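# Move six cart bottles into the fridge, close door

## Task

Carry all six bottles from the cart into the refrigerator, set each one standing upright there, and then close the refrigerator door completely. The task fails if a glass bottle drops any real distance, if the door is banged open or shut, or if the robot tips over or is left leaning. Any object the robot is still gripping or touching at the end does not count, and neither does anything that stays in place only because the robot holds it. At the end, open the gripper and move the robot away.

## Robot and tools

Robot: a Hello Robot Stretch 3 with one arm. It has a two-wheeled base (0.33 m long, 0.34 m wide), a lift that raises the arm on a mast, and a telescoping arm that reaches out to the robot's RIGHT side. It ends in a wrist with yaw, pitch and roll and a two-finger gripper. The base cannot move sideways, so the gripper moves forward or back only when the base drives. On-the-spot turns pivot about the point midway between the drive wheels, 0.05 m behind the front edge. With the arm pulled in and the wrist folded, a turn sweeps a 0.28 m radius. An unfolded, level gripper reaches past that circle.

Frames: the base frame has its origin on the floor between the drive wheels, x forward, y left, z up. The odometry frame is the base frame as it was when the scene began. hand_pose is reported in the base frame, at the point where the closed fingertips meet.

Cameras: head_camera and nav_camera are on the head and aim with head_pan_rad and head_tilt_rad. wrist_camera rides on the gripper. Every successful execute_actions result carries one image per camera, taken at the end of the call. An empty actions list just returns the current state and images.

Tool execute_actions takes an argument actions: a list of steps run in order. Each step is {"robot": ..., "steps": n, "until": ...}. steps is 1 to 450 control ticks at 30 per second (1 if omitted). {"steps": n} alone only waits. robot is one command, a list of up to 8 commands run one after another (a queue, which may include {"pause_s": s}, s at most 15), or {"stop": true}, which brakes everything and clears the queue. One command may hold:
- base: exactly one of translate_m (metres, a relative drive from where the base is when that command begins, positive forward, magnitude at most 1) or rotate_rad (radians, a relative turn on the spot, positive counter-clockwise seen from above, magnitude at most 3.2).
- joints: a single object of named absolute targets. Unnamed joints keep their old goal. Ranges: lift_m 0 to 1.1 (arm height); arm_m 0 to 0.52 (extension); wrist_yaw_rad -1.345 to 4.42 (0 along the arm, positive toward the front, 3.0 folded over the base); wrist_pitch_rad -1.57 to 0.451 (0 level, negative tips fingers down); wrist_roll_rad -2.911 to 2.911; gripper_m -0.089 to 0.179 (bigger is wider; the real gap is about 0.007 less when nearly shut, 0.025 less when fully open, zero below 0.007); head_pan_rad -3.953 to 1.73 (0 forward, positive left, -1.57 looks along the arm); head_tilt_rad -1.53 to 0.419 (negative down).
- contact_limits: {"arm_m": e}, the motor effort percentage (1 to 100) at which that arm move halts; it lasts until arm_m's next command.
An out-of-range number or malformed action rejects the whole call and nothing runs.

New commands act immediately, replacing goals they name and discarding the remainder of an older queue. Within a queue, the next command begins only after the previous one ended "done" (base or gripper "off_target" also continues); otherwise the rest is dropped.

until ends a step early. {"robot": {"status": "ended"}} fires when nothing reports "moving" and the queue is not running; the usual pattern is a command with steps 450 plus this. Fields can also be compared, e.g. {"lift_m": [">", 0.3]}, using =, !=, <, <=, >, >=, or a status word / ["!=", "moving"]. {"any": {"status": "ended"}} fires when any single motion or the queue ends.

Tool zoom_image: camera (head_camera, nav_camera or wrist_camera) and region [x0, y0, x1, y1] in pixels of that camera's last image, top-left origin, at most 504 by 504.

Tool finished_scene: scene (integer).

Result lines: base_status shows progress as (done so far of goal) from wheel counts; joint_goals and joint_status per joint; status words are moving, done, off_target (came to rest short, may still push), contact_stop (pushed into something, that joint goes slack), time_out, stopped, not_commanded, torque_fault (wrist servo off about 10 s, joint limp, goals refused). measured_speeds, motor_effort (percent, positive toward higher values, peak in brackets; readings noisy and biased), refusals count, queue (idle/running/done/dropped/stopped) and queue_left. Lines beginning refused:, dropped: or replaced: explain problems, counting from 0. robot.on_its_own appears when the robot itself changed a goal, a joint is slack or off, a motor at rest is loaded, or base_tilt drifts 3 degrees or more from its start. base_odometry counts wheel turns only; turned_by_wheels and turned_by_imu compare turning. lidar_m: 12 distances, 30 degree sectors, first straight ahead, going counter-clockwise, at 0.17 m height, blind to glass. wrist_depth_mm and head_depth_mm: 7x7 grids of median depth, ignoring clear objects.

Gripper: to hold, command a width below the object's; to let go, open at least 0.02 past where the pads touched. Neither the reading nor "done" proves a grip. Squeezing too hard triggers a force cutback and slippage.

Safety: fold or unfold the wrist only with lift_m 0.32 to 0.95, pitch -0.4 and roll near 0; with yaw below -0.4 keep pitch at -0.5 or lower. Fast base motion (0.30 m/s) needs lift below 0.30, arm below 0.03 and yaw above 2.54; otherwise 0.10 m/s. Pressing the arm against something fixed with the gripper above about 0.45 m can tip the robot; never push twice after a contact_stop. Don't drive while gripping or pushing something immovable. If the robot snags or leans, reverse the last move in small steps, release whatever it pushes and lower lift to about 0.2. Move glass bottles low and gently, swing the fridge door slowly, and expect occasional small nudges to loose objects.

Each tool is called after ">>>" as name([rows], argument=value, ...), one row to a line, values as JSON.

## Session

>>> execute_actions([
  {"robot":{"joints":{"head_tilt_rad":-0.4}},"steps":60,"until":{"robot":{"status":"ended"}}},
])

Scene clock: 0.80 s.
robot.base_odometry: x=+0.000 y=+0.000 heading=+0.000 (m, m, rad; robot's odometry frame)
robot.turned_by_wheels: +0.000 (rad since the last result)
robot.turned_by_imu: +0.000 (rad since the last result)
robot.base_tilt: forward=+0.3 right=-0.9 (deg)
robot.lidar_m: 1.11 1.38 1.27 1.21 1.24 1.27 1.05 3.34 1.41 1.47 2.26 1.12
robot.head_depth_mm: 1307 1410 1520 1634 1021 1707 1444 / 1301 1397 1509 1410 1010 1646 1427 / 1289 1390 1499 1395 1001 1584 1416 / 1282 1374 1476 1383 989 1674 1414 / 1251 1366 1480 1371 985 1666 1404 / 1248 1359 1461 1351 972 1655 1396 / 1245 1348 1453 1325 965 1630 1381
robot.base_status: not_commanded
robot.joint_positions: lift_m=+0.581 arm_m=+0.002 wrist_yaw_rad=+2.932 wrist_pitch_rad=-0.571 wrist_roll_rad=-0.019 gripper_m=+0.037 head_pan_rad=+0.002 head_tilt_rad=-0.395
robot.joint_goals: lift_m=+0.581 arm_m=+0.002 wrist_yaw_rad=+2.932 wrist_pitch_rad=-0.571 wrist_roll_rad=-0.019 gripper_m=+0.037 head_pan_rad=+0.002 head_tilt_rad=-0.400
robot.joint_status: lift_m=not_commanded arm_m=not_commanded wrist_yaw_rad=not_commanded wrist_pitch_rad=not_commanded wrist_roll_rad=not_commanded gripper_m=not_commanded head_pan_rad=not_commanded head_tilt_rad=done
robot.measured_speeds: translate_m=+0.000 rotate_rad=+0.000 lift_m=+0.000 arm_m=+0.000 wrist_yaw_rad=+0.000 wrist_pitch_rad=+0.000 wrist_roll_rad=+0.000 head_pan_rad=+0.000 head_tilt_rad=+0.000
robot: refusals=0 queue=done queue_left=0
robot.motor_effort: left_wheel=+0(0) right_wheel=+1(1) lift_m=+37(36) arm_m=+0(0) wrist_yaw_rad=+0(0) wrist_pitch_rad=+7(7) wrist_roll_rad=+1(1) gripper_m=-1(1) head_pan_rad=+0(0) head_tilt_rad=-2(20) (%)
robot.hand_pose: x=+0.0210 y=+0.0515 z=+0.5612 quat_wxyz=(+0.268, +0.689, +0.130, +0.660) (m; robot's base frame)
robot.wrist_depth_mm: 984 - - - - - - / - - - - - - - / - - - - - - - / - 943 - - - - - / 855 845 - 834 849 840 838 / 750 734 - 736 726 730 731 / 654 662 655 670 648 647 661
pictures: head_camera (sideways: a quarter turn clockwise sets it upright), nav_camera (sideways: a quarter turn counterclockwise sets it upright), wrist_camera
camera_calibration (this result's frames):
head_camera: T_world_to_cam=[[-0.429797, -0.0257478, -0.902558, 1.19977], [0.00839425, 0.999436, -0.0325088, 0.0445266], [0.902886, -0.0215485, -0.429339, 0.516932], [0, 0, 0, 1]] pos_world=[0.0485512, -0.00247112, 1.30625]
nav_camera: T_world_to_cam=[[0.416234, 0.010053, 0.909202, -1.14865], [-0.00300574, -0.999918, 0.0124321, 0.0364564], [0.909253, -0.00790747, -0.41617, 0.494651], [0, 0, 0, 1]] pos_world=[0.0284547, 0.0519122, 1.24976]
wrist_camera: T_world_to_cam=[[0.968972, -0.247032, 0.00827991, -0.018026], [-0.16812, -0.683259, -0.710558, 0.463682], [0.181188, 0.687119, -0.70359, 0.524701], [0, 0, 0, 1]] pos_world=[0.000351521, -0.0481696, 0.698796]
Images, in order (width x height): head_camera 896x504, nav_camera 672x504, wrist_camera 644x364.

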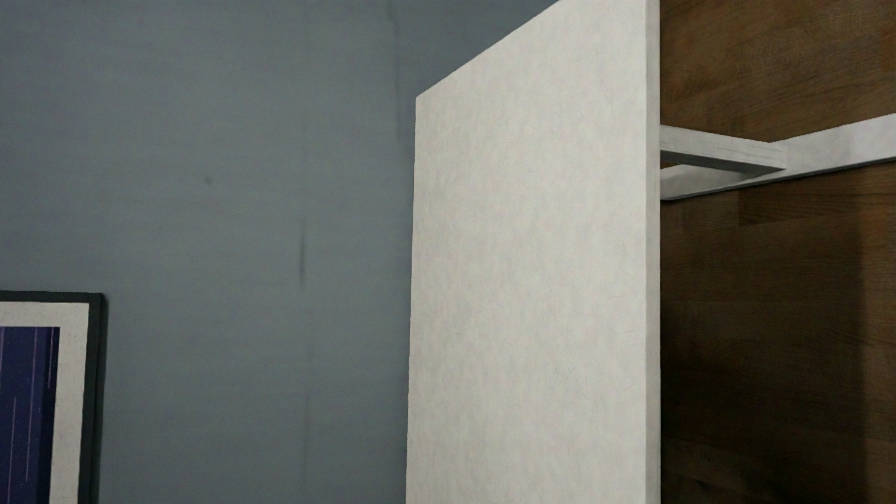

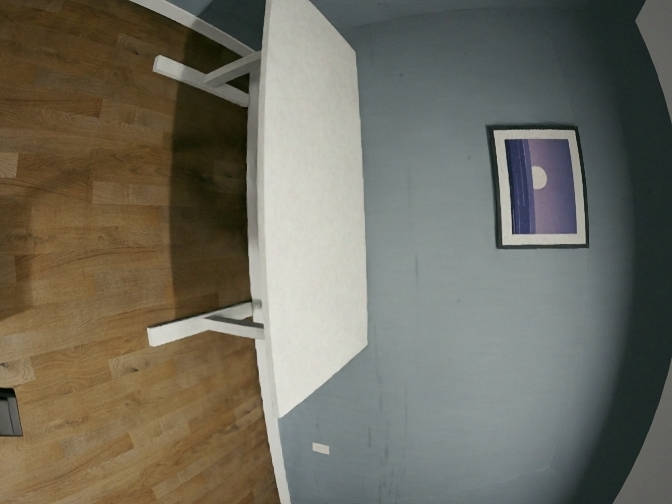

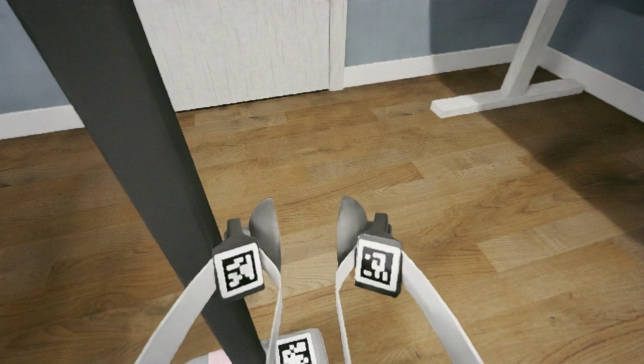

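>>> execute_actions([
  {"robot":{"joints":{"head_pan_rad":-1.85}},"steps":90,"until":{"robot":{"status":"ended"}}},
])

>>> execute_actions([
  {"robot":{"joints":{"head_pan_rad":-3.2}},"steps":90,"until":{"robot":{"status":"ended"}}},
])

Scene clock: 5.50 s.
robot.base_odometry: x=+0.000 y=+0.000 heading=+0.000 (m, m, rad; robot's odometry frame)
robot.turned_by_wheels: +0.000 (rad since the last result)
robot.turned_by_imu: +0.001 (rad since the last result)
robot.base_tilt: forward=+0.3 right=-1.2 (deg)
robot.lidar_m: 1.11 1.39 1.27 1.21 1.24 1.27 1.06 3.34 1.41 1.47 2.27 1.12
robot.head_depth_mm: 2553 2810 3026 3190 2246 1757 1435 / 2444 2653 2906 3065 2254 1760 1425 / 2054 2172 2252 2498 2238 1732 1418 / 1234 1320 1454 1574 2040 1720 1418 / 1562 1663 1789 1935 2024 1712 1406 / 2165 2346 2479 2703 2171 1694 1392 / 2134 2264 2464 2597 2151 1689 1390
robot.base_status: not_commanded
robot.joint_positions: lift_m=+0.581 arm_m=+0.002 wrist_yaw_rad=+2.932 wrist_pitch_rad=-0.571 wrist_roll_rad=-0.019 gripper_m=+0.037 head_pan_rad=-1.843 head_tilt_rad=-0.395
robot.joint_goals: lift_m=+0.581 arm_m=+0.002 wrist_yaw_rad=+2.932 wrist_pitch_rad=-0.571 wrist_roll_rad=-0.019 gripper_m=+0.037 head_pan_rad=-1.850 head_tilt_rad=-0.400
robot.joint_status: lift_m=not_commanded arm_m=not_commanded wrist_yaw_rad=not_commanded wrist_pitch_rad=not_commanded wrist_roll_rad=not_commanded gripper_m=not_commanded head_pan_rad=done head_tilt_rad=done
robot.measured_speeds: translate_m=+0.000 rotate_rad=+0.000 lift_m=+0.000 arm_m=+0.000 wrist_yaw_rad=+0.000 wrist_pitch_rad=+0.000 wrist_roll_rad=+0.000 head_pan_rad=+0.000 head_tilt_rad=+0.000
robot: refusals=0 queue=done queue_left=0
robot.motor_effort: left_wheel=+0(0) right_wheel=+1(1) lift_m=+36(37) arm_m=-1(1) wrist_yaw_rad=+0(0) wrist_pitch_rad=+7(7) wrist_roll_rad=+1(1) gripper_m=+0(0) head_pan_rad=-3(38) head_tilt_rad=-1(3) (%)
robot.hand_pose: x=+0.0210 y=+0.0515 z=+0.5612 quat_wxyz=(+0.268, +0.689, +0.130, +0.660) (m; robot's base frame)
robot.wrist_depth_mm: 979 - - - - - - / - - - - - - - / - - - - - - - / - 956 - - - - - / 844 843 - 851 840 849 847 / 743 741 - 732 722 733 744 / 666 651 659 674 659 662 653
pictures: head_camera (sideways: a quarter turn clockwise sets it upright), nav_camera (sideways: a quarter turn counterclockwise sets it upright), wrist_camera
camera_calibration (this result's frames):
head_camera: T_world_to_cam=[[0.0914854, 0.421072, -0.902402, 1.19638], [0.959959, -0.278246, -0.0325125, 0.0387269], [-0.26478, -0.863295, -0.429667, 0.524482], [0, 0, 0, 1]] pos_world=[-0.00775527, -0.0402041, 1.30623]
nav_camera: T_world_to_cam=[[-0.10293, -0.403773, 0.90905, -1.14529], [-0.961878, 0.273196, 0.0124338, 0.0423033], [-0.253369, -0.873116, -0.4165, 0.502173], [0, 0, 0, 1]] pos_world=[0.0500414, -0.0355375, 1.24975]
wrist_camera: T_world_to_cam=[[0.968972, -0.247032, 0.00827963, -0.0180258], [-0.16812, -0.683259, -0.710558, 0.463682], [0.181187, 0.687119, -0.70359, 0.524701], [0, 0, 0, 1]] pos_world=[0.000351517, -0.0481696, 0.698796]
Images, in order (width x height): head_camera 896x504, nav_camera 672x504, wrist_camera 644x364.

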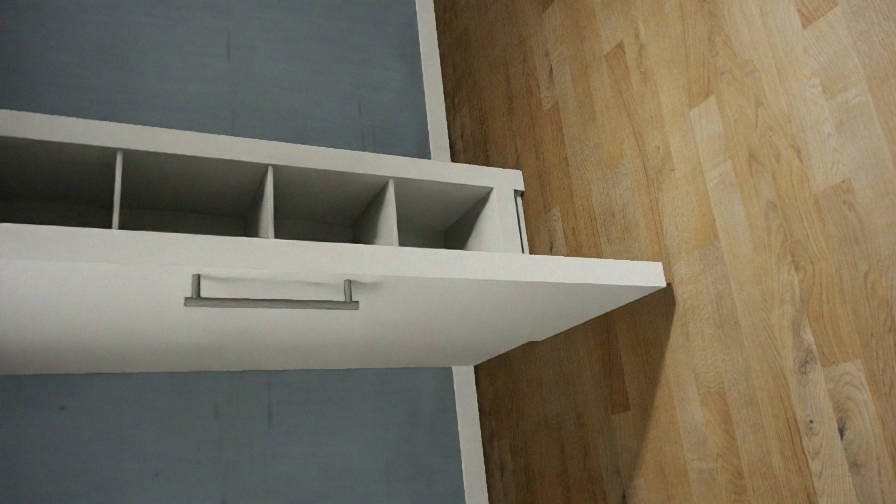

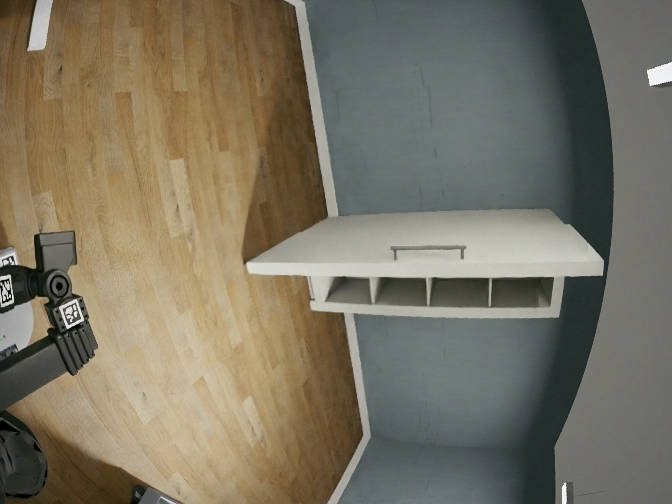

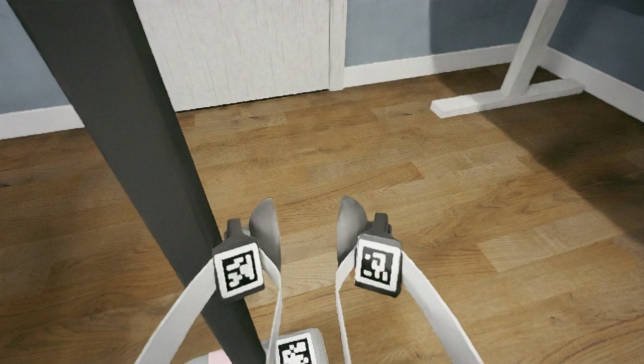

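Scene clock: 6.70 s.
robot.base_odometry: x=+0.000 y=+0.000 heading=+0.000 (m, m, rad; robot's odometry frame)
robot.turned_by_wheels: +0.000 (rad since the last result)
robot.turned_by_imu: +0.000 (rad since the last result)
robot.base_tilt: forward=+0.3 right=-1.0 (deg)
robot.lidar_m: 1.11 1.38 1.27 1.21 1.24 1.27 1.05 3.32 1.41 1.47 2.27 1.12
robot.head_depth_mm: 2767 2767 2779 2766 2282 1773 1441 / 2912 3117 3378 2986 2264 1744 1431 / 2902 3072 3282 1452 1557 1645 1424 / 2841 3062 1634 1302 1543 1607 1408 / 2817 3051 3139 1345 1471 1559 1414 / 2774 3004 3117 1329 1387 1522 1392 / 2734 2984 3126 1392 1569 1598 1382
robot.base_status: not_commanded
robot.joint_positions: lift_m=+0.581 arm_m=+0.002 wrist_yaw_rad=+2.932 wrist_pitch_rad=-0.571 wrist_roll_rad=-0.019 gripper_m=+0.037 head_pan_rad=-3.193 head_tilt_rad=-0.395
robot.joint_goals: lift_m=+0.581 arm_m=+0.002 wrist_yaw_rad=+2.932 wrist_pitch_rad=-0.571 wrist_roll_rad=-0.019 gripper_m=+0.037 head_pan_rad=-3.200 head_tilt_rad=-0.400
robot.joint_status: lift_m=not_commanded arm_m=not_commanded wrist_yaw_rad=not_commanded wrist_pitch_rad=not_commanded wrist_roll_rad=not_commanded gripper_m=not_commanded head_pan_rad=done head_tilt_rad=done
robot.measured_speeds: translate_m=+0.000 rotate_rad=+0.000 lift_m=+0.000 arm_m=+0.000 wrist_yaw_rad=+0.000 wrist_pitch_rad=+0.000 wrist_roll_rad=+0.000 head_pan_rad=+0.000 head_tilt_rad=+0.000
robot: refusals=0 queue=done queue_left=0
robot.motor_effort: left_wheel=+0(0) right_wheel=+1(1) lift_m=+36(36) arm_m=+0(0) wrist_yaw_rad=-1(0) wrist_pitch_rad=+7(7) wrist_roll_rad=+1(1) gripper_m=+0(1) head_pan_rad=-3(36) head_tilt_rad=-2(2) (%)
robot.hand_pose: x=+0.0210 y=+0.0515 z=+0.5612 quat_wxyz=(+0.268, +0.689, +0.130, +0.660) (m; robot's base frame)
robot.wrist_depth_mm: 972 - - - - - - / - - - - - - - / - - - - - - - / - 981 - - - - - / 851 851 - 845 843 837 835 / 734 735 - 732 721 738 739 / 656 661 659 676 660 658 660
pictures: head_camera (sideways: a quarter turn clockwise sets it upright), nav_camera (sideways: a quarter turn counterclockwise sets it upright), wrist_camera
camera_calibration (this result's frames):
head_camera: T_world_to_cam=[[0.430925, 0.00295088, -0.902383, 1.19429], [-0.0612527, -0.997593, -0.0325129, 0.0449569], [-0.900306, 0.0692841, -0.429707, 0.528411], [0, 0, 0, 1]] pos_world=[-0.0361627, 0.00471398, 1.30623]
nav_camera: T_world_to_cam=[[-0.416554, 0.0120044, 0.909032, -1.14335], [0.0559055, 0.998359, 0.012434, 0.0360945], [-0.907391, 0.0559993, -0.416541, 0.506215], [0, 0, 0, 1]] pos_world=[-0.018949, -0.0506577, 1.24975]
wrist_camera: T_world_to_cam=[[0.968972, -0.247032, 0.0082799, -0.018026], [-0.16812, -0.68326, -0.710558, 0.463682], [0.181187, 0.687119, -0.70359, 0.524701], [0, 0, 0, 1]] pos_world=[0.000351498, -0.0481696, 0.698796]
Images, in order (width x height): head_camera 896x504, nav_camera 672x504, wrist_camera 644x364.

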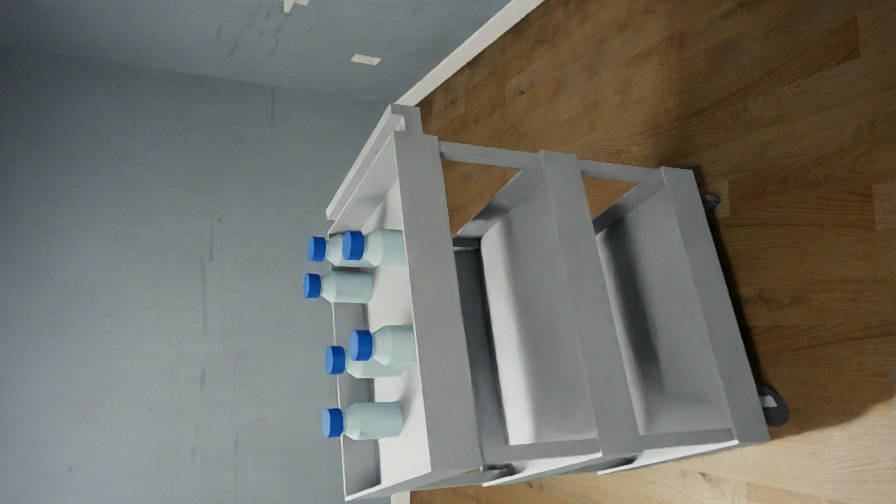

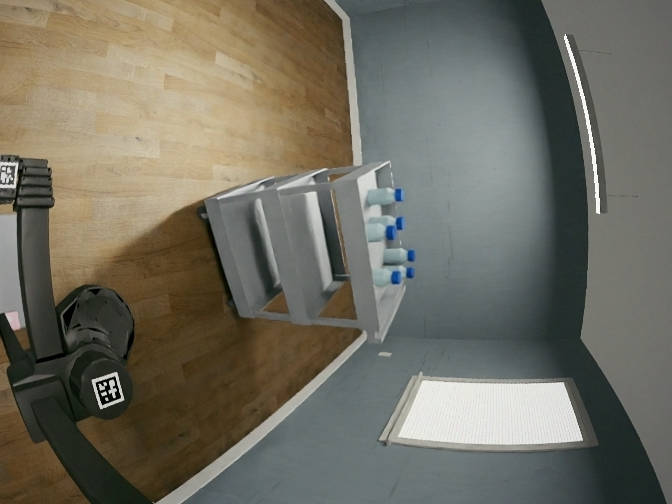

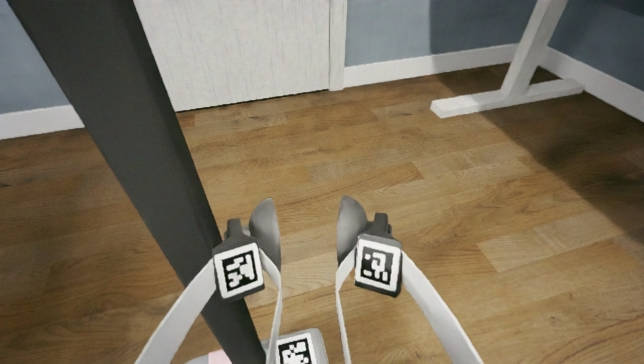

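>>> execute_actions([
  {"robot":[{"base":{"rotate_rad":2.972},"joints":{"lift_m":0.28,"head_pan_rad":-1.57,"head_tilt_rad":-0.7}},{"base":{"translate_m":0.77}},{"base":{"rotate_rad":2.025}},{"joints":{"lift_m":0.94,"wrist_pitch_rad":-0.4}},{"joints":{"wrist_yaw_rad":0,"gripper_m":0.09}},{"joints":{"wrist_pitch_rad":-0.5,"lift_m":1.05}}],"steps":450,"until":{"robot":{"status":"ended"}}},
  {"steps":450,"until":{"robot":{"status":"ended"}}},
])

Scene clock: 40.57 s.
robot.base_odometry: x=-0.759 y=+0.130 heading=-1.286 (m, m, rad; robot's odometry frame)
robot.turned_by_wheels: +4.997 (rad since the last result)
robot.turned_by_imu: +4.953 (rad since the last result)
robot.base_tilt: forward=+0.4 right=-1.0 (deg)
robot.lidar_m: 1.53 2.69 1.88 1.96 1.23 1.06 1.06 1.19 0.40 0.38 0.38 2.17
robot.head_depth_mm: 2135 - - - - - 1193 / 2171 - - - - - 1082 / 2221 - - - - - 1076 / 2291 2492 - - - 833 1058 / 2324 2560 687 588 585 865 1053 / 2350 2653 858 689 578 861 1042 / 2395 2757 840 725 570 850 952
robot.base_status: done (rotate_rad +2.0249 of +2.0250)
robot.joint_positions: lift_m=+1.049 arm_m=+0.002 wrist_yaw_rad=+0.002 wrist_pitch_rad=-0.512 wrist_roll_rad=-0.019 gripper_m=+0.090 head_pan_rad=-1.577 head_tilt_rad=-0.692
robot.joint_goals: lift_m=+1.050 arm_m=+0.002 wrist_yaw_rad=+0.000 wrist_pitch_rad=-0.500 wrist_roll_rad=-0.019 gripper_m=+0.090 head_pan_rad=-1.570 head_tilt_rad=-0.700
robot.joint_status: lift_m=done arm_m=not_commanded wrist_yaw_rad=done wrist_pitch_rad=done wrist_roll_rad=not_commanded gripper_m=done head_pan_rad=done head_tilt_rad=done
robot.measured_speeds: translate_m=+0.000 rotate_rad=+0.000 lift_m=+0.000 arm_m=+0.000 wrist_yaw_rad=+0.000 wrist_pitch_rad=+0.000 wrist_roll_rad=+0.000 head_pan_rad=+0.000 head_tilt_rad=+0.000
robot: refusals=0 queue=done queue_left=0
robot.motor_effort: left_wheel=-2(8) right_wheel=+3(12) lift_m=+50(53) arm_m=-1(1) wrist_yaw_rad=-2(3) wrist_pitch_rad=+7(10) wrist_roll_rad=+1(1) gripper_m=+0(88) head_pan_rad=+3(39) head_tilt_rad=-3(18) (%)
robot.hand_pose: x=-0.0211 y=-0.3581 z=+1.0416 quat_wxyz=(+0.691, +0.182, -0.677, -0.177) (m; robot's base frame)
robot.wrist_depth_mm: - - - - - - - / - - - - - - - / - - 624 655 572 - - / - 561 491 578 574 508 - / - 481 329 487 474 456 - / 408 432 365 422 398 418 365 / 352 373 370 330 337 340 356
pictures: head_camera (sideways: a quarter turn clockwise sets it upright), nav_camera (sideways: a quarter turn counterclockwise sets it upright), wrist_camera
camera_calibration (this result's frames):
head_camera: T_world_to_cam=[[-0.0210182, 0.675443, -0.737112, 0.981561], [0.999401, -0.00607046, -0.0340597, 0.0404876], [-0.02748, -0.737387, -0.674911, 0.842101], [0, 0, 0, 1]] pos_world=[0.00330816, -0.0417888, 1.29324]
nav_camera: T_world_to_cam=[[0.00541259, -0.664302, 0.747445, -0.935233], [-0.999889, 0.00680128, 0.0132854, 0.0414315], [-0.0139091, -0.747433, -0.664191, 0.822968], [0, 0, 0, 1]] pos_world=[0.0579356, -0.00644474, 1.24509]
wrist_camera: T_world_to_cam=[[-0.999274, 0.0376323, 0.00592818, -0.0194793], [0.0204056, 0.660127, -0.750877, 1.04516], [-0.0321706, -0.750211, -0.660416, 0.58753], [0, 0, 0, 1]] pos_world=[-0.0218911, -0.248431, 1.17291]
Images, in order (width x height): head_camera 896x504, nav_camera 672x504, wrist_camera 644x364.

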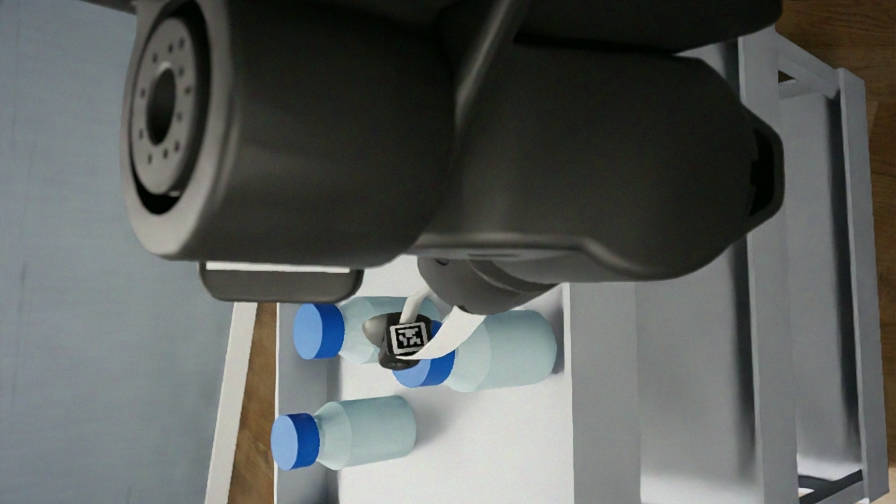

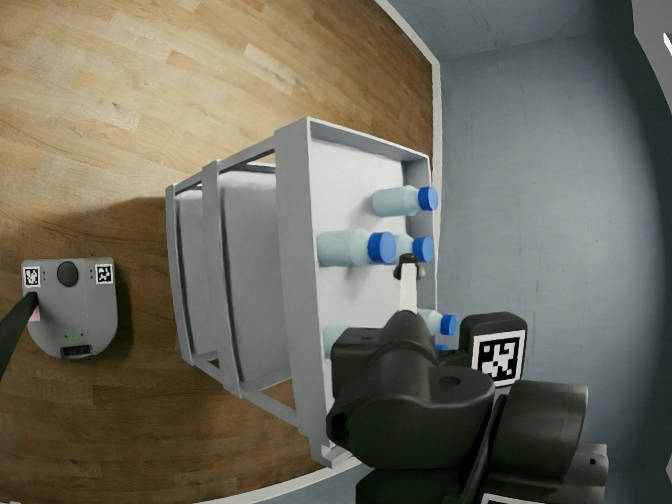

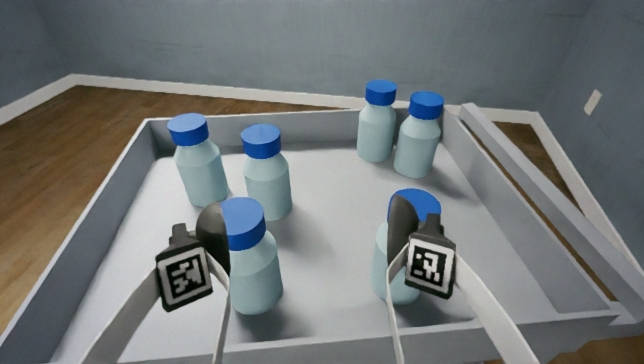

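>>> execute_actions([
  {"robot":[{"base":{"translate_m":0.08},"joints":{"arm_m":0.115}},{"joints":{"lift_m":0.87}}],"steps":450,"until":{"robot":{"status":"ended"}}},
])

Scene clock: 50.10 s.
robot.base_odometry: x=-0.736 y=+0.053 heading=-1.286 (m, m, rad; robot's odometry frame)
robot.turned_by_wheels: +0.000 (rad since the last result)
robot.turned_by_imu: +0.002 (rad since the last result)
robot.base_tilt: forward=+0.3 right=-1.1 (deg)
robot.lidar_m: 1.45 2.66 1.84 1.96 1.32 1.13 1.14 0.57 0.39 0.37 0.38 2.10
robot.head_depth_mm: 2146 2394 796 580 - - 1076 / 2188 2442 855 806 - 851 1066 / 2225 2508 895 798 - 855 1058 / 2307 2549 706 581 - 851 1059 / 2331 2632 866 757 575 867 1045 / 2374 2676 851 728 569 857 995 / 2441 2692 876 704 563 738 1133
robot.base_status: done (translate_m +0.0800 of +0.0800)
robot.joint_positions: lift_m=+0.871 arm_m=+0.115 wrist_yaw_rad=+0.002 wrist_pitch_rad=-0.513 wrist_roll_rad=-0.019 gripper_m=+0.090 head_pan_rad=-1.577 head_tilt_rad=-0.692
robot.joint_goals: lift_m=+0.870 arm_m=+0.115 wrist_yaw_rad=+0.000 wrist_pitch_rad=-0.500 wrist_roll_rad=-0.019 gripper_m=+0.090 head_pan_rad=-1.570 head_tilt_rad=-0.700
robot.joint_status: lift_m=done arm_m=done wrist_yaw_rad=done wrist_pitch_rad=done wrist_roll_rad=not_commanded gripper_m=done head_pan_rad=done head_tilt_rad=done
robot.measured_speeds: translate_m=+0.000 rotate_rad=+0.000 lift_m=+0.000 arm_m=+0.000 wrist_yaw_rad=+0.000 wrist_pitch_rad=+0.000 wrist_roll_rad=+0.000 head_pan_rad=+0.000 head_tilt_rad=+0.000
robot: refusals=0 queue=done queue_left=0
robot.motor_effort: left_wheel=-2(3) right_wheel=+3(9) lift_m=+21(50) arm_m=+3(0) wrist_yaw_rad=-1(2) wrist_pitch_rad=+7(7) wrist_roll_rad=+1(1) gripper_m=+0(0) head_pan_rad=+3(3) head_tilt_rad=-3(2) (%)
robot.hand_pose: x=-0.0212 y=-0.4711 z=+0.8625 quat_wxyz=(+0.691, +0.182, -0.677, -0.177) (m; robot's base frame)
robot.wrist_depth_mm: - - 438 242 - 372 424 / - 408 297 253 467 384 378 / 308 365 305 114 381 377 369 / 288 309 300 122 308 306 172 / 258 261 245 138 263 259 173 / 225 232 213 156 218 222 188 / 198 198 198 188 197 197 197
pictures: head_camera (sideways: a quarter turn clockwise sets it upright), nav_camera (sideways: a quarter turn counterclockwise sets it upright), wrist_camera
camera_calibration (this result's frames):
head_camera: T_world_to_cam=[[-0.0210182, 0.675443, -0.737112, 0.981561], [0.999401, -0.00607046, -0.0340597, 0.0404876], [-0.02748, -0.737387, -0.674911, 0.842101], [0, 0, 0, 1]] pos_world=[0.00330816, -0.0417888, 1.29324]
nav_camera: T_world_to_cam=[[0.00541259, -0.664302, 0.747445, -0.935233], [-0.999889, 0.00680128, 0.0132854, 0.0414315], [-0.0139091, -0.747433, -0.664191, 0.822968], [0, 0, 0, 1]] pos_world=[0.0579356, -0.00644474, 1.24509]
wrist_camera: T_world_to_cam=[[-0.999248, 0.0383239, 0.00595601, -0.0140125], [0.0208643, 0.660635, -0.750417, 0.985071], [-0.0326936, -0.749728, -0.660938, 0.385177], [0, 0, 0, 1]] pos_world=[-0.021962, -0.361458, 0.993875]
Images, in order (width x height): head_camera 896x504, nav_camera 672x504, wrist_camera 644x364.

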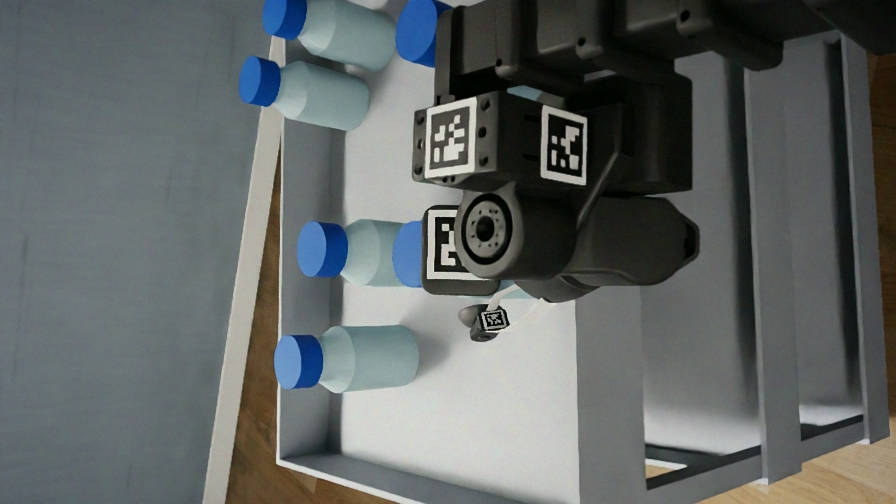

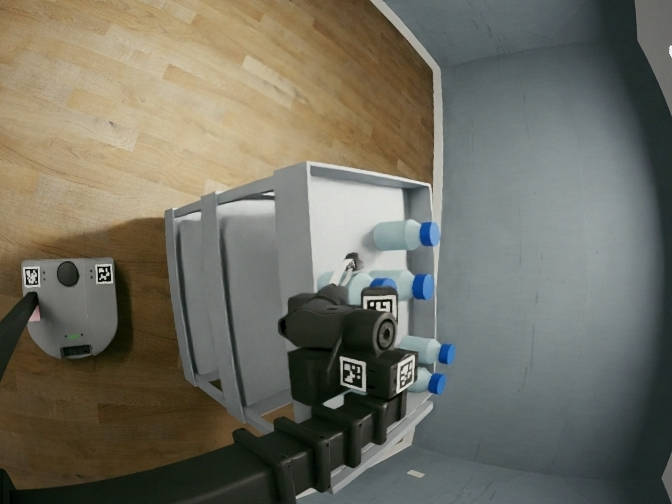

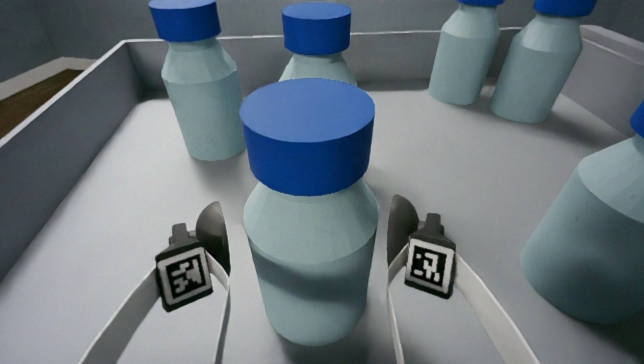

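>>> execute_actions([
  {"robot":[{"joints":{"arm_m":0.135,"lift_m":0.86}},{"joints":{"gripper_m":0.03}},{"pause_s":0.5},{"joints":{"lift_m":1.08}},{"joints":{"arm_m":0.0}}],"steps":450,"until":{"robot":{"status":"ended"}}},
  {"robot":[{"base":{"translate_m":0.5},"joints":{"head_tilt_rad":-0.4}},{"base":{"rotate_rad":-0.61}},{"base":{"translate_m":1.0}},{"base":{"translate_m":0.105}},{"base":{"rotate_rad":1.92}}],"steps":450,"until":{"robot":{"status":"ended"}}},
  {"steps":450,"until":{"robot":{"status":"ended"}}},
])

Scene clock: 89.87 s.
robot.base_odometry: x=-0.950 y=-1.474 heading=+0.024 (m, m, rad; robot's odometry frame)
robot.turned_by_wheels: +1.310 (rad since the last result)
robot.turned_by_imu: +1.314 (rad since the last result)
robot.base_tilt: forward=+0.3 right=-0.9 (deg)
robot.lidar_m: 0.52 2.34 2.74 1.18 1.18 2.33 2.22 1.65 1.18 0.56 0.74 0.54
robot.head_depth_mm: 963 1036 - - - - - / 955 1030 - - - - - / 945 1020 - - - - - / 455 490 522 - - - - / 496 874 936 763 606 938 819 / 810 892 963 874 722 1014 883 / 807 886 958 866 717 1007 873
robot.base_status: done (rotate_rad +1.9199 of +1.9200)
robot.joint_positions: lift_m=+1.079 arm_m=+0.002 wrist_yaw_rad=-0.001 wrist_pitch_rad=-0.548 wrist_roll_rad=-0.019 gripper_m=+0.038 head_pan_rad=-1.577 head_tilt_rad=-0.408
robot.joint_goals: lift_m=+1.080 arm_m=+0.000 wrist_yaw_rad=+0.000 wrist_pitch_rad=-0.500 wrist_roll_rad=-0.019 gripper_m=+0.036 head_pan_rad=-1.570 head_tilt_rad=-0.400
robot.joint_status: lift_m=done arm_m=done wrist_yaw_rad=done wrist_pitch_rad=done wrist_roll_rad=not_commanded gripper_m=done head_pan_rad=done head_tilt_rad=done
robot.measured_speeds: translate_m=+0.000 rotate_rad=+0.000 lift_m=+0.000 arm_m=+0.000 wrist_yaw_rad=+0.000 wrist_pitch_rad=+0.000 wrist_roll_rad=+0.000 head_pan_rad=+0.000 head_tilt_rad=+0.000
robot: refusals=0 queue=done queue_left=0
robot.on_its_own: gripper_m is held at +0.036, not at your +0.030, by its stall guard, which is not easing now
robot.motor_effort: left_wheel=-2(5) right_wheel=+4(8) lift_m=+55(58) arm_m=-3(5) wrist_yaw_rad=+0(1) wrist_pitch_rad=+27(29) wrist_roll_rad=+1(1) gripper_m=-21(98) head_pan_rad=+3(3) head_tilt_rad=+3(19) (%)
robot.hand_pose: x=-0.0218 y=-0.3531 z=+1.0640 quat_wxyz=(+0.687, +0.193, -0.674, -0.190) (m; robot's base frame)
robot.wrist_depth_mm: 631 670 661 304 832 836 853 / 615 643 610 121 915 922 943 / 507 510 101 91 - - - / 453 457 286 92 - - - / 622 827 121 111 - - - / 610 735 123 114 - - - / 676 942 - 139 - - -
pictures: head_camera (sideways: a quarter turn clockwise sets it upright), nav_camera (sideways: a quarter turn counterclockwise sets it upright), wrist_camera
camera_calibration (this result's frames):
head_camera: T_world_to_cam=[[-0.0223934, 0.442451, -0.896513, 1.18939], [0.999346, -0.0155708, -0.0326466, 0.0386606], [-0.0284039, -0.896657, -0.441813, 0.538845], [0, 0, 0, 1]] pos_world=[0.00330462, -0.0424872, 1.30564]
nav_camera: T_world_to_cam=[[0.00680202, -0.428862, 0.903344, -1.13851], [-0.999867, 0.010465, 0.0124971, 0.0424529], [-0.014813, -0.903309, -0.428734, 0.516637], [0, 0, 0, 1]] pos_world=[0.0578444, -0.0220254, 1.24944]
wrist_camera: T_world_to_cam=[[-0.999143, 0.0407338, 0.00734874, -0.0209182], [0.0226342, 0.686331, -0.726937, 1.04248], [-0.0346545, -0.726148, -0.686665, 0.642498], [0, 0, 0, 1]] pos_world=[-0.0222305, -0.248087, 1.19915]
Images, in order (width x height): head_camera 896x504, nav_camera 672x504, wrist_camera 644x364.

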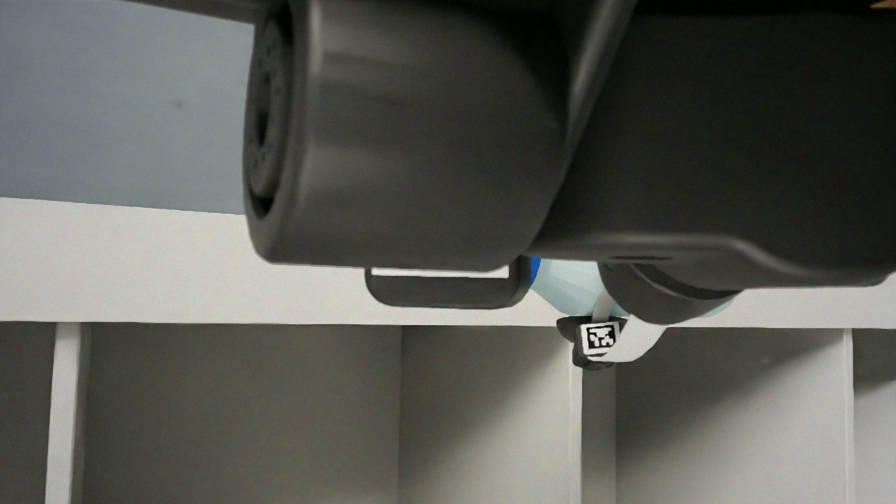

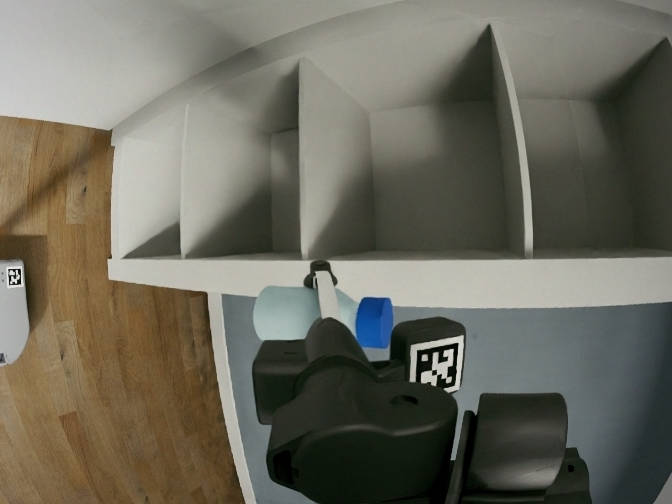

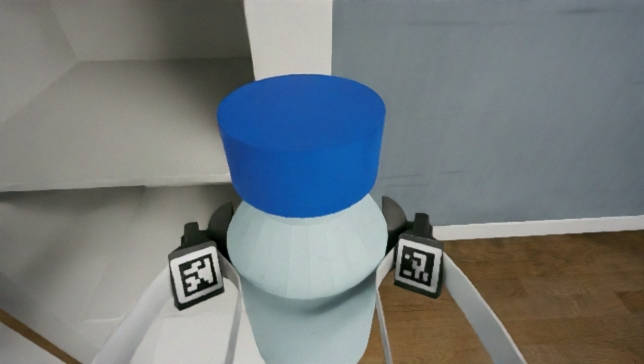

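>>> execute_actions([
  {"robot":[{"base":{"translate_m":0.39}},{"joints":{"arm_m":0.5}},{"joints":{"lift_m":1.02}}],"steps":450,"until":{"robot":{"status":"ended"}}},
  {"robot":{"joints":{"lift_m":0.94}},"steps":100,"until":{"robot":{"wrist_pitch_rad":[">",-0.534]}}},
  {"robot":{"stop":true},"steps":5},
  {"robot":[{"joints":{"gripper_m":0.09}},{"joints":{"arm_m":0.0}}],"steps":300,"until":{"robot":{"status":"ended"}}},
])

>>> execute_actions([
  {"robot":[{"base":{"translate_m":-0.39},"joints":{"lift_m":1.05,"head_tilt_rad":-0.7}},{"base":{"rotate_rad":-1.92}},{"base":{"translate_m":-1.0}},{"base":{"translate_m":-0.105}},{"base":{"rotate_rad":0.61}},{"base":{"translate_m":-0.51}},{"joints":{"arm_m":0.2}},{"joints":{"lift_m":0.86}}],"steps":450,"until":{"robot":{"status":"ended"}}},
  {"steps":450,"until":{"robot":{"status":"ended"}}},
  {"steps":450,"until":{"robot":{"status":"ended"}}},
])

Scene clock: 118.60 s.
robot.base_odometry: x=-0.560 y=-1.464 heading=+0.024 (m, m, rad; robot's odometry frame)
robot.turned_by_wheels: +0.000 (rad since the last result)
robot.turned_by_imu: +0.006 (rad since the last result)
robot.base_tilt: forward=+0.4 right=-0.9 (deg)
robot.lidar_m: - 0.15 2.75 2.63 1.38 2.73 2.61 1.63 0.67 0.56 0.19 0.15
robot.head_depth_mm: 820 895 953 884 763 - - / 815 897 974 923 751 1079 - / 815 893 968 909 746 1106 - / 811 890 943 848 740 - - / 805 884 958 889 731 1085 883 / 537 576 593 613 637 700 791 / 438 466 504 540 544 554 563
robot.base_status: done (translate_m +0.3900 of +0.3900)
robot.joint_positions: lift_m=+0.965 arm_m=+0.002 wrist_yaw_rad=-0.001 wrist_pitch_rad=-0.513 wrist_roll_rad=-0.019 gripper_m=+0.090 head_pan_rad=-1.577 head_tilt_rad=-0.408
robot.joint_goals: lift_m=+0.965 arm_m=+0.000 wrist_yaw_rad=+0.000 wrist_pitch_rad=-0.500 wrist_roll_rad=-0.019 gripper_m=+0.090 head_pan_rad=-1.570 head_tilt_rad=-0.400
robot.joint_status: lift_m=contact_stop arm_m=done wrist_yaw_rad=done wrist_pitch_rad=done wrist_roll_rad=not_commanded gripper_m=done head_pan_rad=done head_tilt_rad=done
robot.measured_speeds: translate_m=+0.000 rotate_rad=+0.000 lift_m=+0.000 arm_m=+0.000 wrist_yaw_rad=+0.000 wrist_pitch_rad=+0.000 wrist_roll_rad=+0.000 head_pan_rad=+0.000 head_tilt_rad=+0.000
robot: refusals=0 queue=done queue_left=0
robot.on_its_own: lift_m is slack since a contact_stop, until your next command for it (the place of your stop +0.950 is given up)
robot.motor_effort: left_wheel=-1(2) right_wheel=+3(9) lift_m=+36(55) arm_m=-4(3) wrist_yaw_rad=+1(1) wrist_pitch_rad=+7(29) wrist_roll_rad=+1(1) gripper_m=-1(83) head_pan_rad=+2(3) head_tilt_rad=+2(2) (%)
robot.hand_pose: x=-0.0218 y=-0.3583 z=+0.9570 quat_wxyz=(+0.691, +0.181, -0.677, -0.178) (m; robot's base frame)
robot.wrist_depth_mm: 207 272 506 534 626 521 363 / 205 293 413 436 434 433 367 / 204 320 370 831 795 474 382 / 201 295 459 866 832 542 430 / 199 279 537 728 745 547 - / 198 250 572 648 672 595 - / 197 307 596 926 893 - -
pictures: head_camera (sideways: a quarter turn clockwise sets it upright), nav_camera (sideways: a quarter turn counterclockwise sets it upright), wrist_camera
camera_calibration (this result's frames):
head_camera: T_world_to_cam=[[-0.0223964, 0.441952, -0.896759, 1.18972], [0.999346, -0.0155889, -0.0326411, 0.0386536], [-0.0284053, -0.896903, -0.441314, 0.538196], [0, 0, 0, 1]] pos_world=[0.00330464, -0.0424851, 1.30566]
nav_camera: T_world_to_cam=[[0.00680502, -0.428359, 0.903583, -1.13882], [-0.999867, 0.0104718, 0.0124945, 0.0424562], [-0.0148143, -0.903548, -0.428231, 0.515983], [0, 0, 0, 1]] pos_world=[0.0578442, -0.0220546, 1.24945]
wrist_camera: T_world_to_cam=[[-0.999142, 0.0409853, 0.0059472, -0.0184938], [0.0226189, 0.660327, -0.750638, 0.98166], [-0.0346922, -0.749859, -0.660687, 0.531793], [0, 0, 0, 1]] pos_world=[-0.0222329, -0.248688, 1.08833]
Images, in order (width x height): head_camera 896x504, nav_camera 672x504, wrist_camera 644x364.

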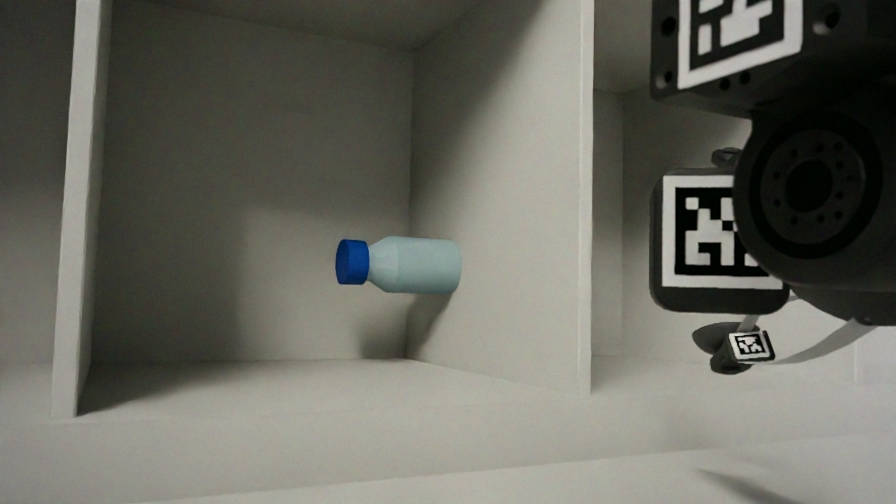

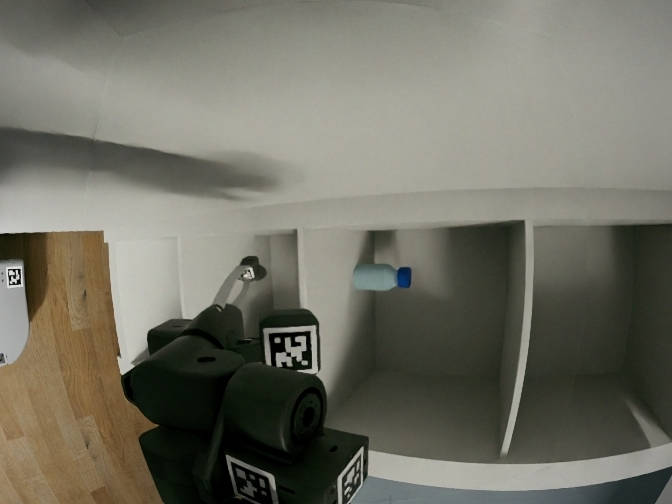

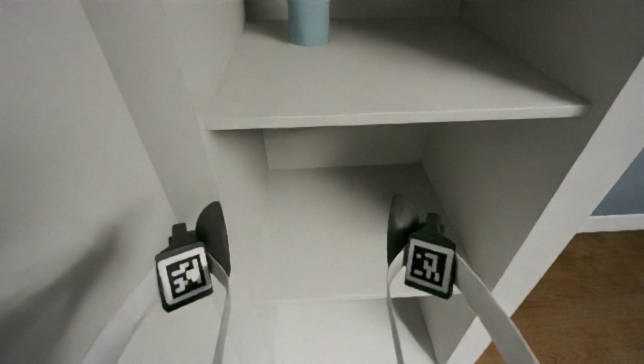

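Scene clock: 153.37 s.
robot.base_odometry: x=-0.739 y=+0.063 heading=-1.286 (m, m, rad; robot's odometry frame)
robot.turned_by_wheels: -1.310 (rad since the last result)
robot.turned_by_imu: -1.304 (rad since the last result)
robot.base_tilt: forward=+0.3 right=-1.0 (deg)
robot.lidar_m: 1.45 2.66 1.85 1.96 1.32 1.13 1.13 1.27 0.40 0.37 0.38 2.10
robot.head_depth_mm: 2179 2406 796 778 - - 1086 / 2193 2427 833 - 585 878 1093 / 2215 2513 902 - 575 878 1059 / 2263 2575 869 - 568 870 1060 / 2328 2624 864 736 581 865 1051 / 2368 2688 817 732 574 861 1005 / 2434 2765 850 708 565 832 1117
robot.base_status: done (translate_m -0.5100 of -0.5100)
robot.joint_positions: lift_m=+0.861 arm_m=+0.200 wrist_yaw_rad=-0.001 wrist_pitch_rad=-0.513 wrist_roll_rad=-0.019 gripper_m=+0.090 head_pan_rad=-1.577 head_tilt_rad=-0.691
robot.joint_goals: lift_m=+0.860 arm_m=+0.200 wrist_yaw_rad=+0.000 wrist_pitch_rad=-0.500 wrist_roll_rad=-0.019 gripper_m=+0.090 head_pan_rad=-1.570 head_tilt_rad=-0.700
robot.joint_status: lift_m=done arm_m=done wrist_yaw_rad=done wrist_pitch_rad=done wrist_roll_rad=not_commanded gripper_m=done head_pan_rad=done head_tilt_rad=done
robot.measured_speeds: translate_m=+0.000 rotate_rad=+0.000 lift_m=+0.000 arm_m=+0.000 wrist_yaw_rad=+0.000 wrist_pitch_rad=+0.000 wrist_roll_rad=+0.000 head_pan_rad=+0.000 head_tilt_rad=+0.000
robot: refusals=0 queue=done queue_left=0
robot.motor_effort: left_wheel=-1(4) right_wheel=+3(6) lift_m=+20(52) arm_m=+2(3) wrist_yaw_rad=+1(1) wrist_pitch_rad=+7(7) wrist_roll_rad=+1(1) gripper_m=+0(0) head_pan_rad=+3(3) head_tilt_rad=-3(19) (%)
robot.hand_pose: x=-0.0218 y=-0.5561 z=+0.8525 quat_wxyz=(+0.690, +0.181, -0.677, -0.178) (m; robot's base frame)
robot.wrist_depth_mm: - 194 - 193 - 311 267 / 356 211 370 178 396 324 281 / 315 222 251 189 360 343 328 / 285 261 274 213 293 294 292 / 247 249 247 238 254 246 244 / 214 219 214 213 207 212 213 / 188 188 188 187 187 187 182
pictures: head_camera (sideways: a quarter turn clockwise sets it upright), nav_camera (sideways: a quarter turn counterclockwise sets it upright), wrist_camera
camera_calibration (this result's frames):
head_camera: T_world_to_cam=[[-0.0210325, 0.675105, -0.737421, 0.981964], [0.999401, -0.0060677, -0.0340596, 0.0404875], [-0.0274683, -0.737696, -0.674574, 0.841662], [0, 0, 0, 1]] pos_world=[0.0033089, -0.0417928, 1.29326]
nav_camera: T_world_to_cam=[[0.00542679, -0.66396, 0.747749, -0.935629], [-0.999889, 0.006789, 0.013285, 0.041432], [-0.0138971, -0.747738, -0.663849, 0.822523], [0, 0, 0, 1]] pos_world=[0.0579356, -0.00646978, 1.2451]
wrist_camera: T_world_to_cam=[[-0.999142, 0.0409836, 0.00596092, -0.00978144], [0.0226198, 0.660592, -0.750404, 1.03373], [-0.034692, -0.749625, -0.660953, 0.314852], [0, 0, 0, 1]] pos_world=[-0.022233, -0.446453, 0.983877]
Images, in order (width x height): head_camera 896x504, nav_camera 672x504, wrist_camera 644x364.

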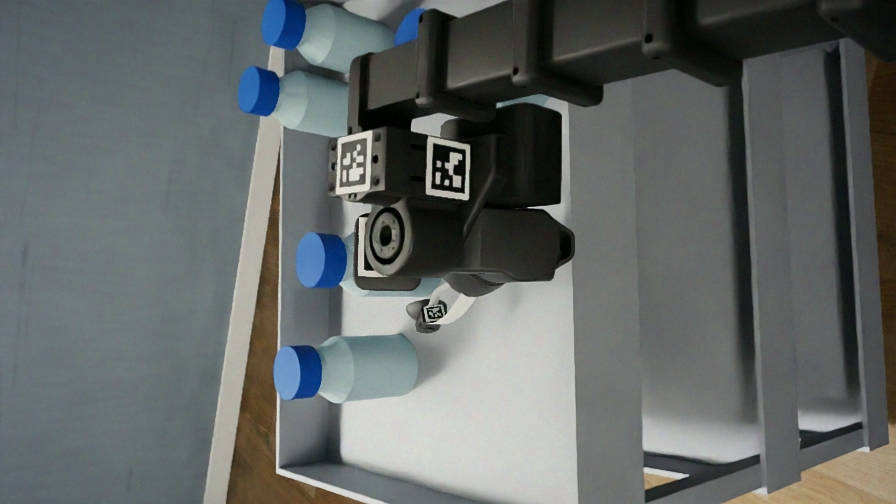

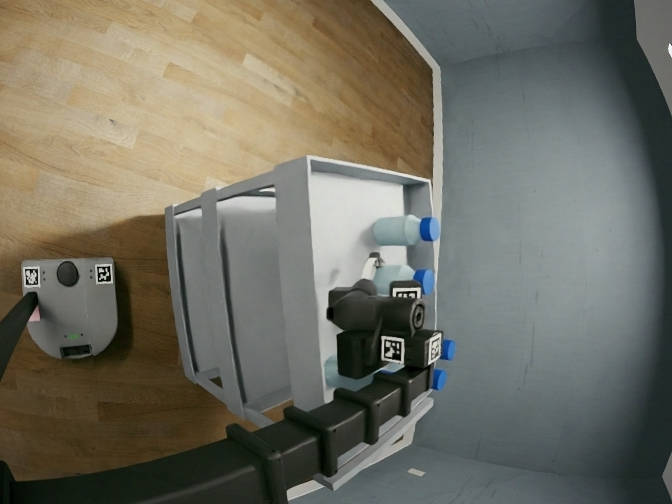

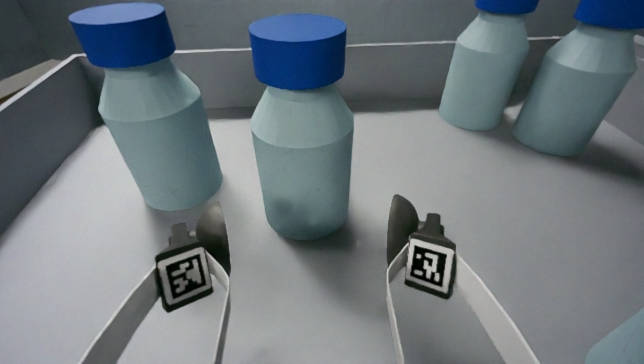

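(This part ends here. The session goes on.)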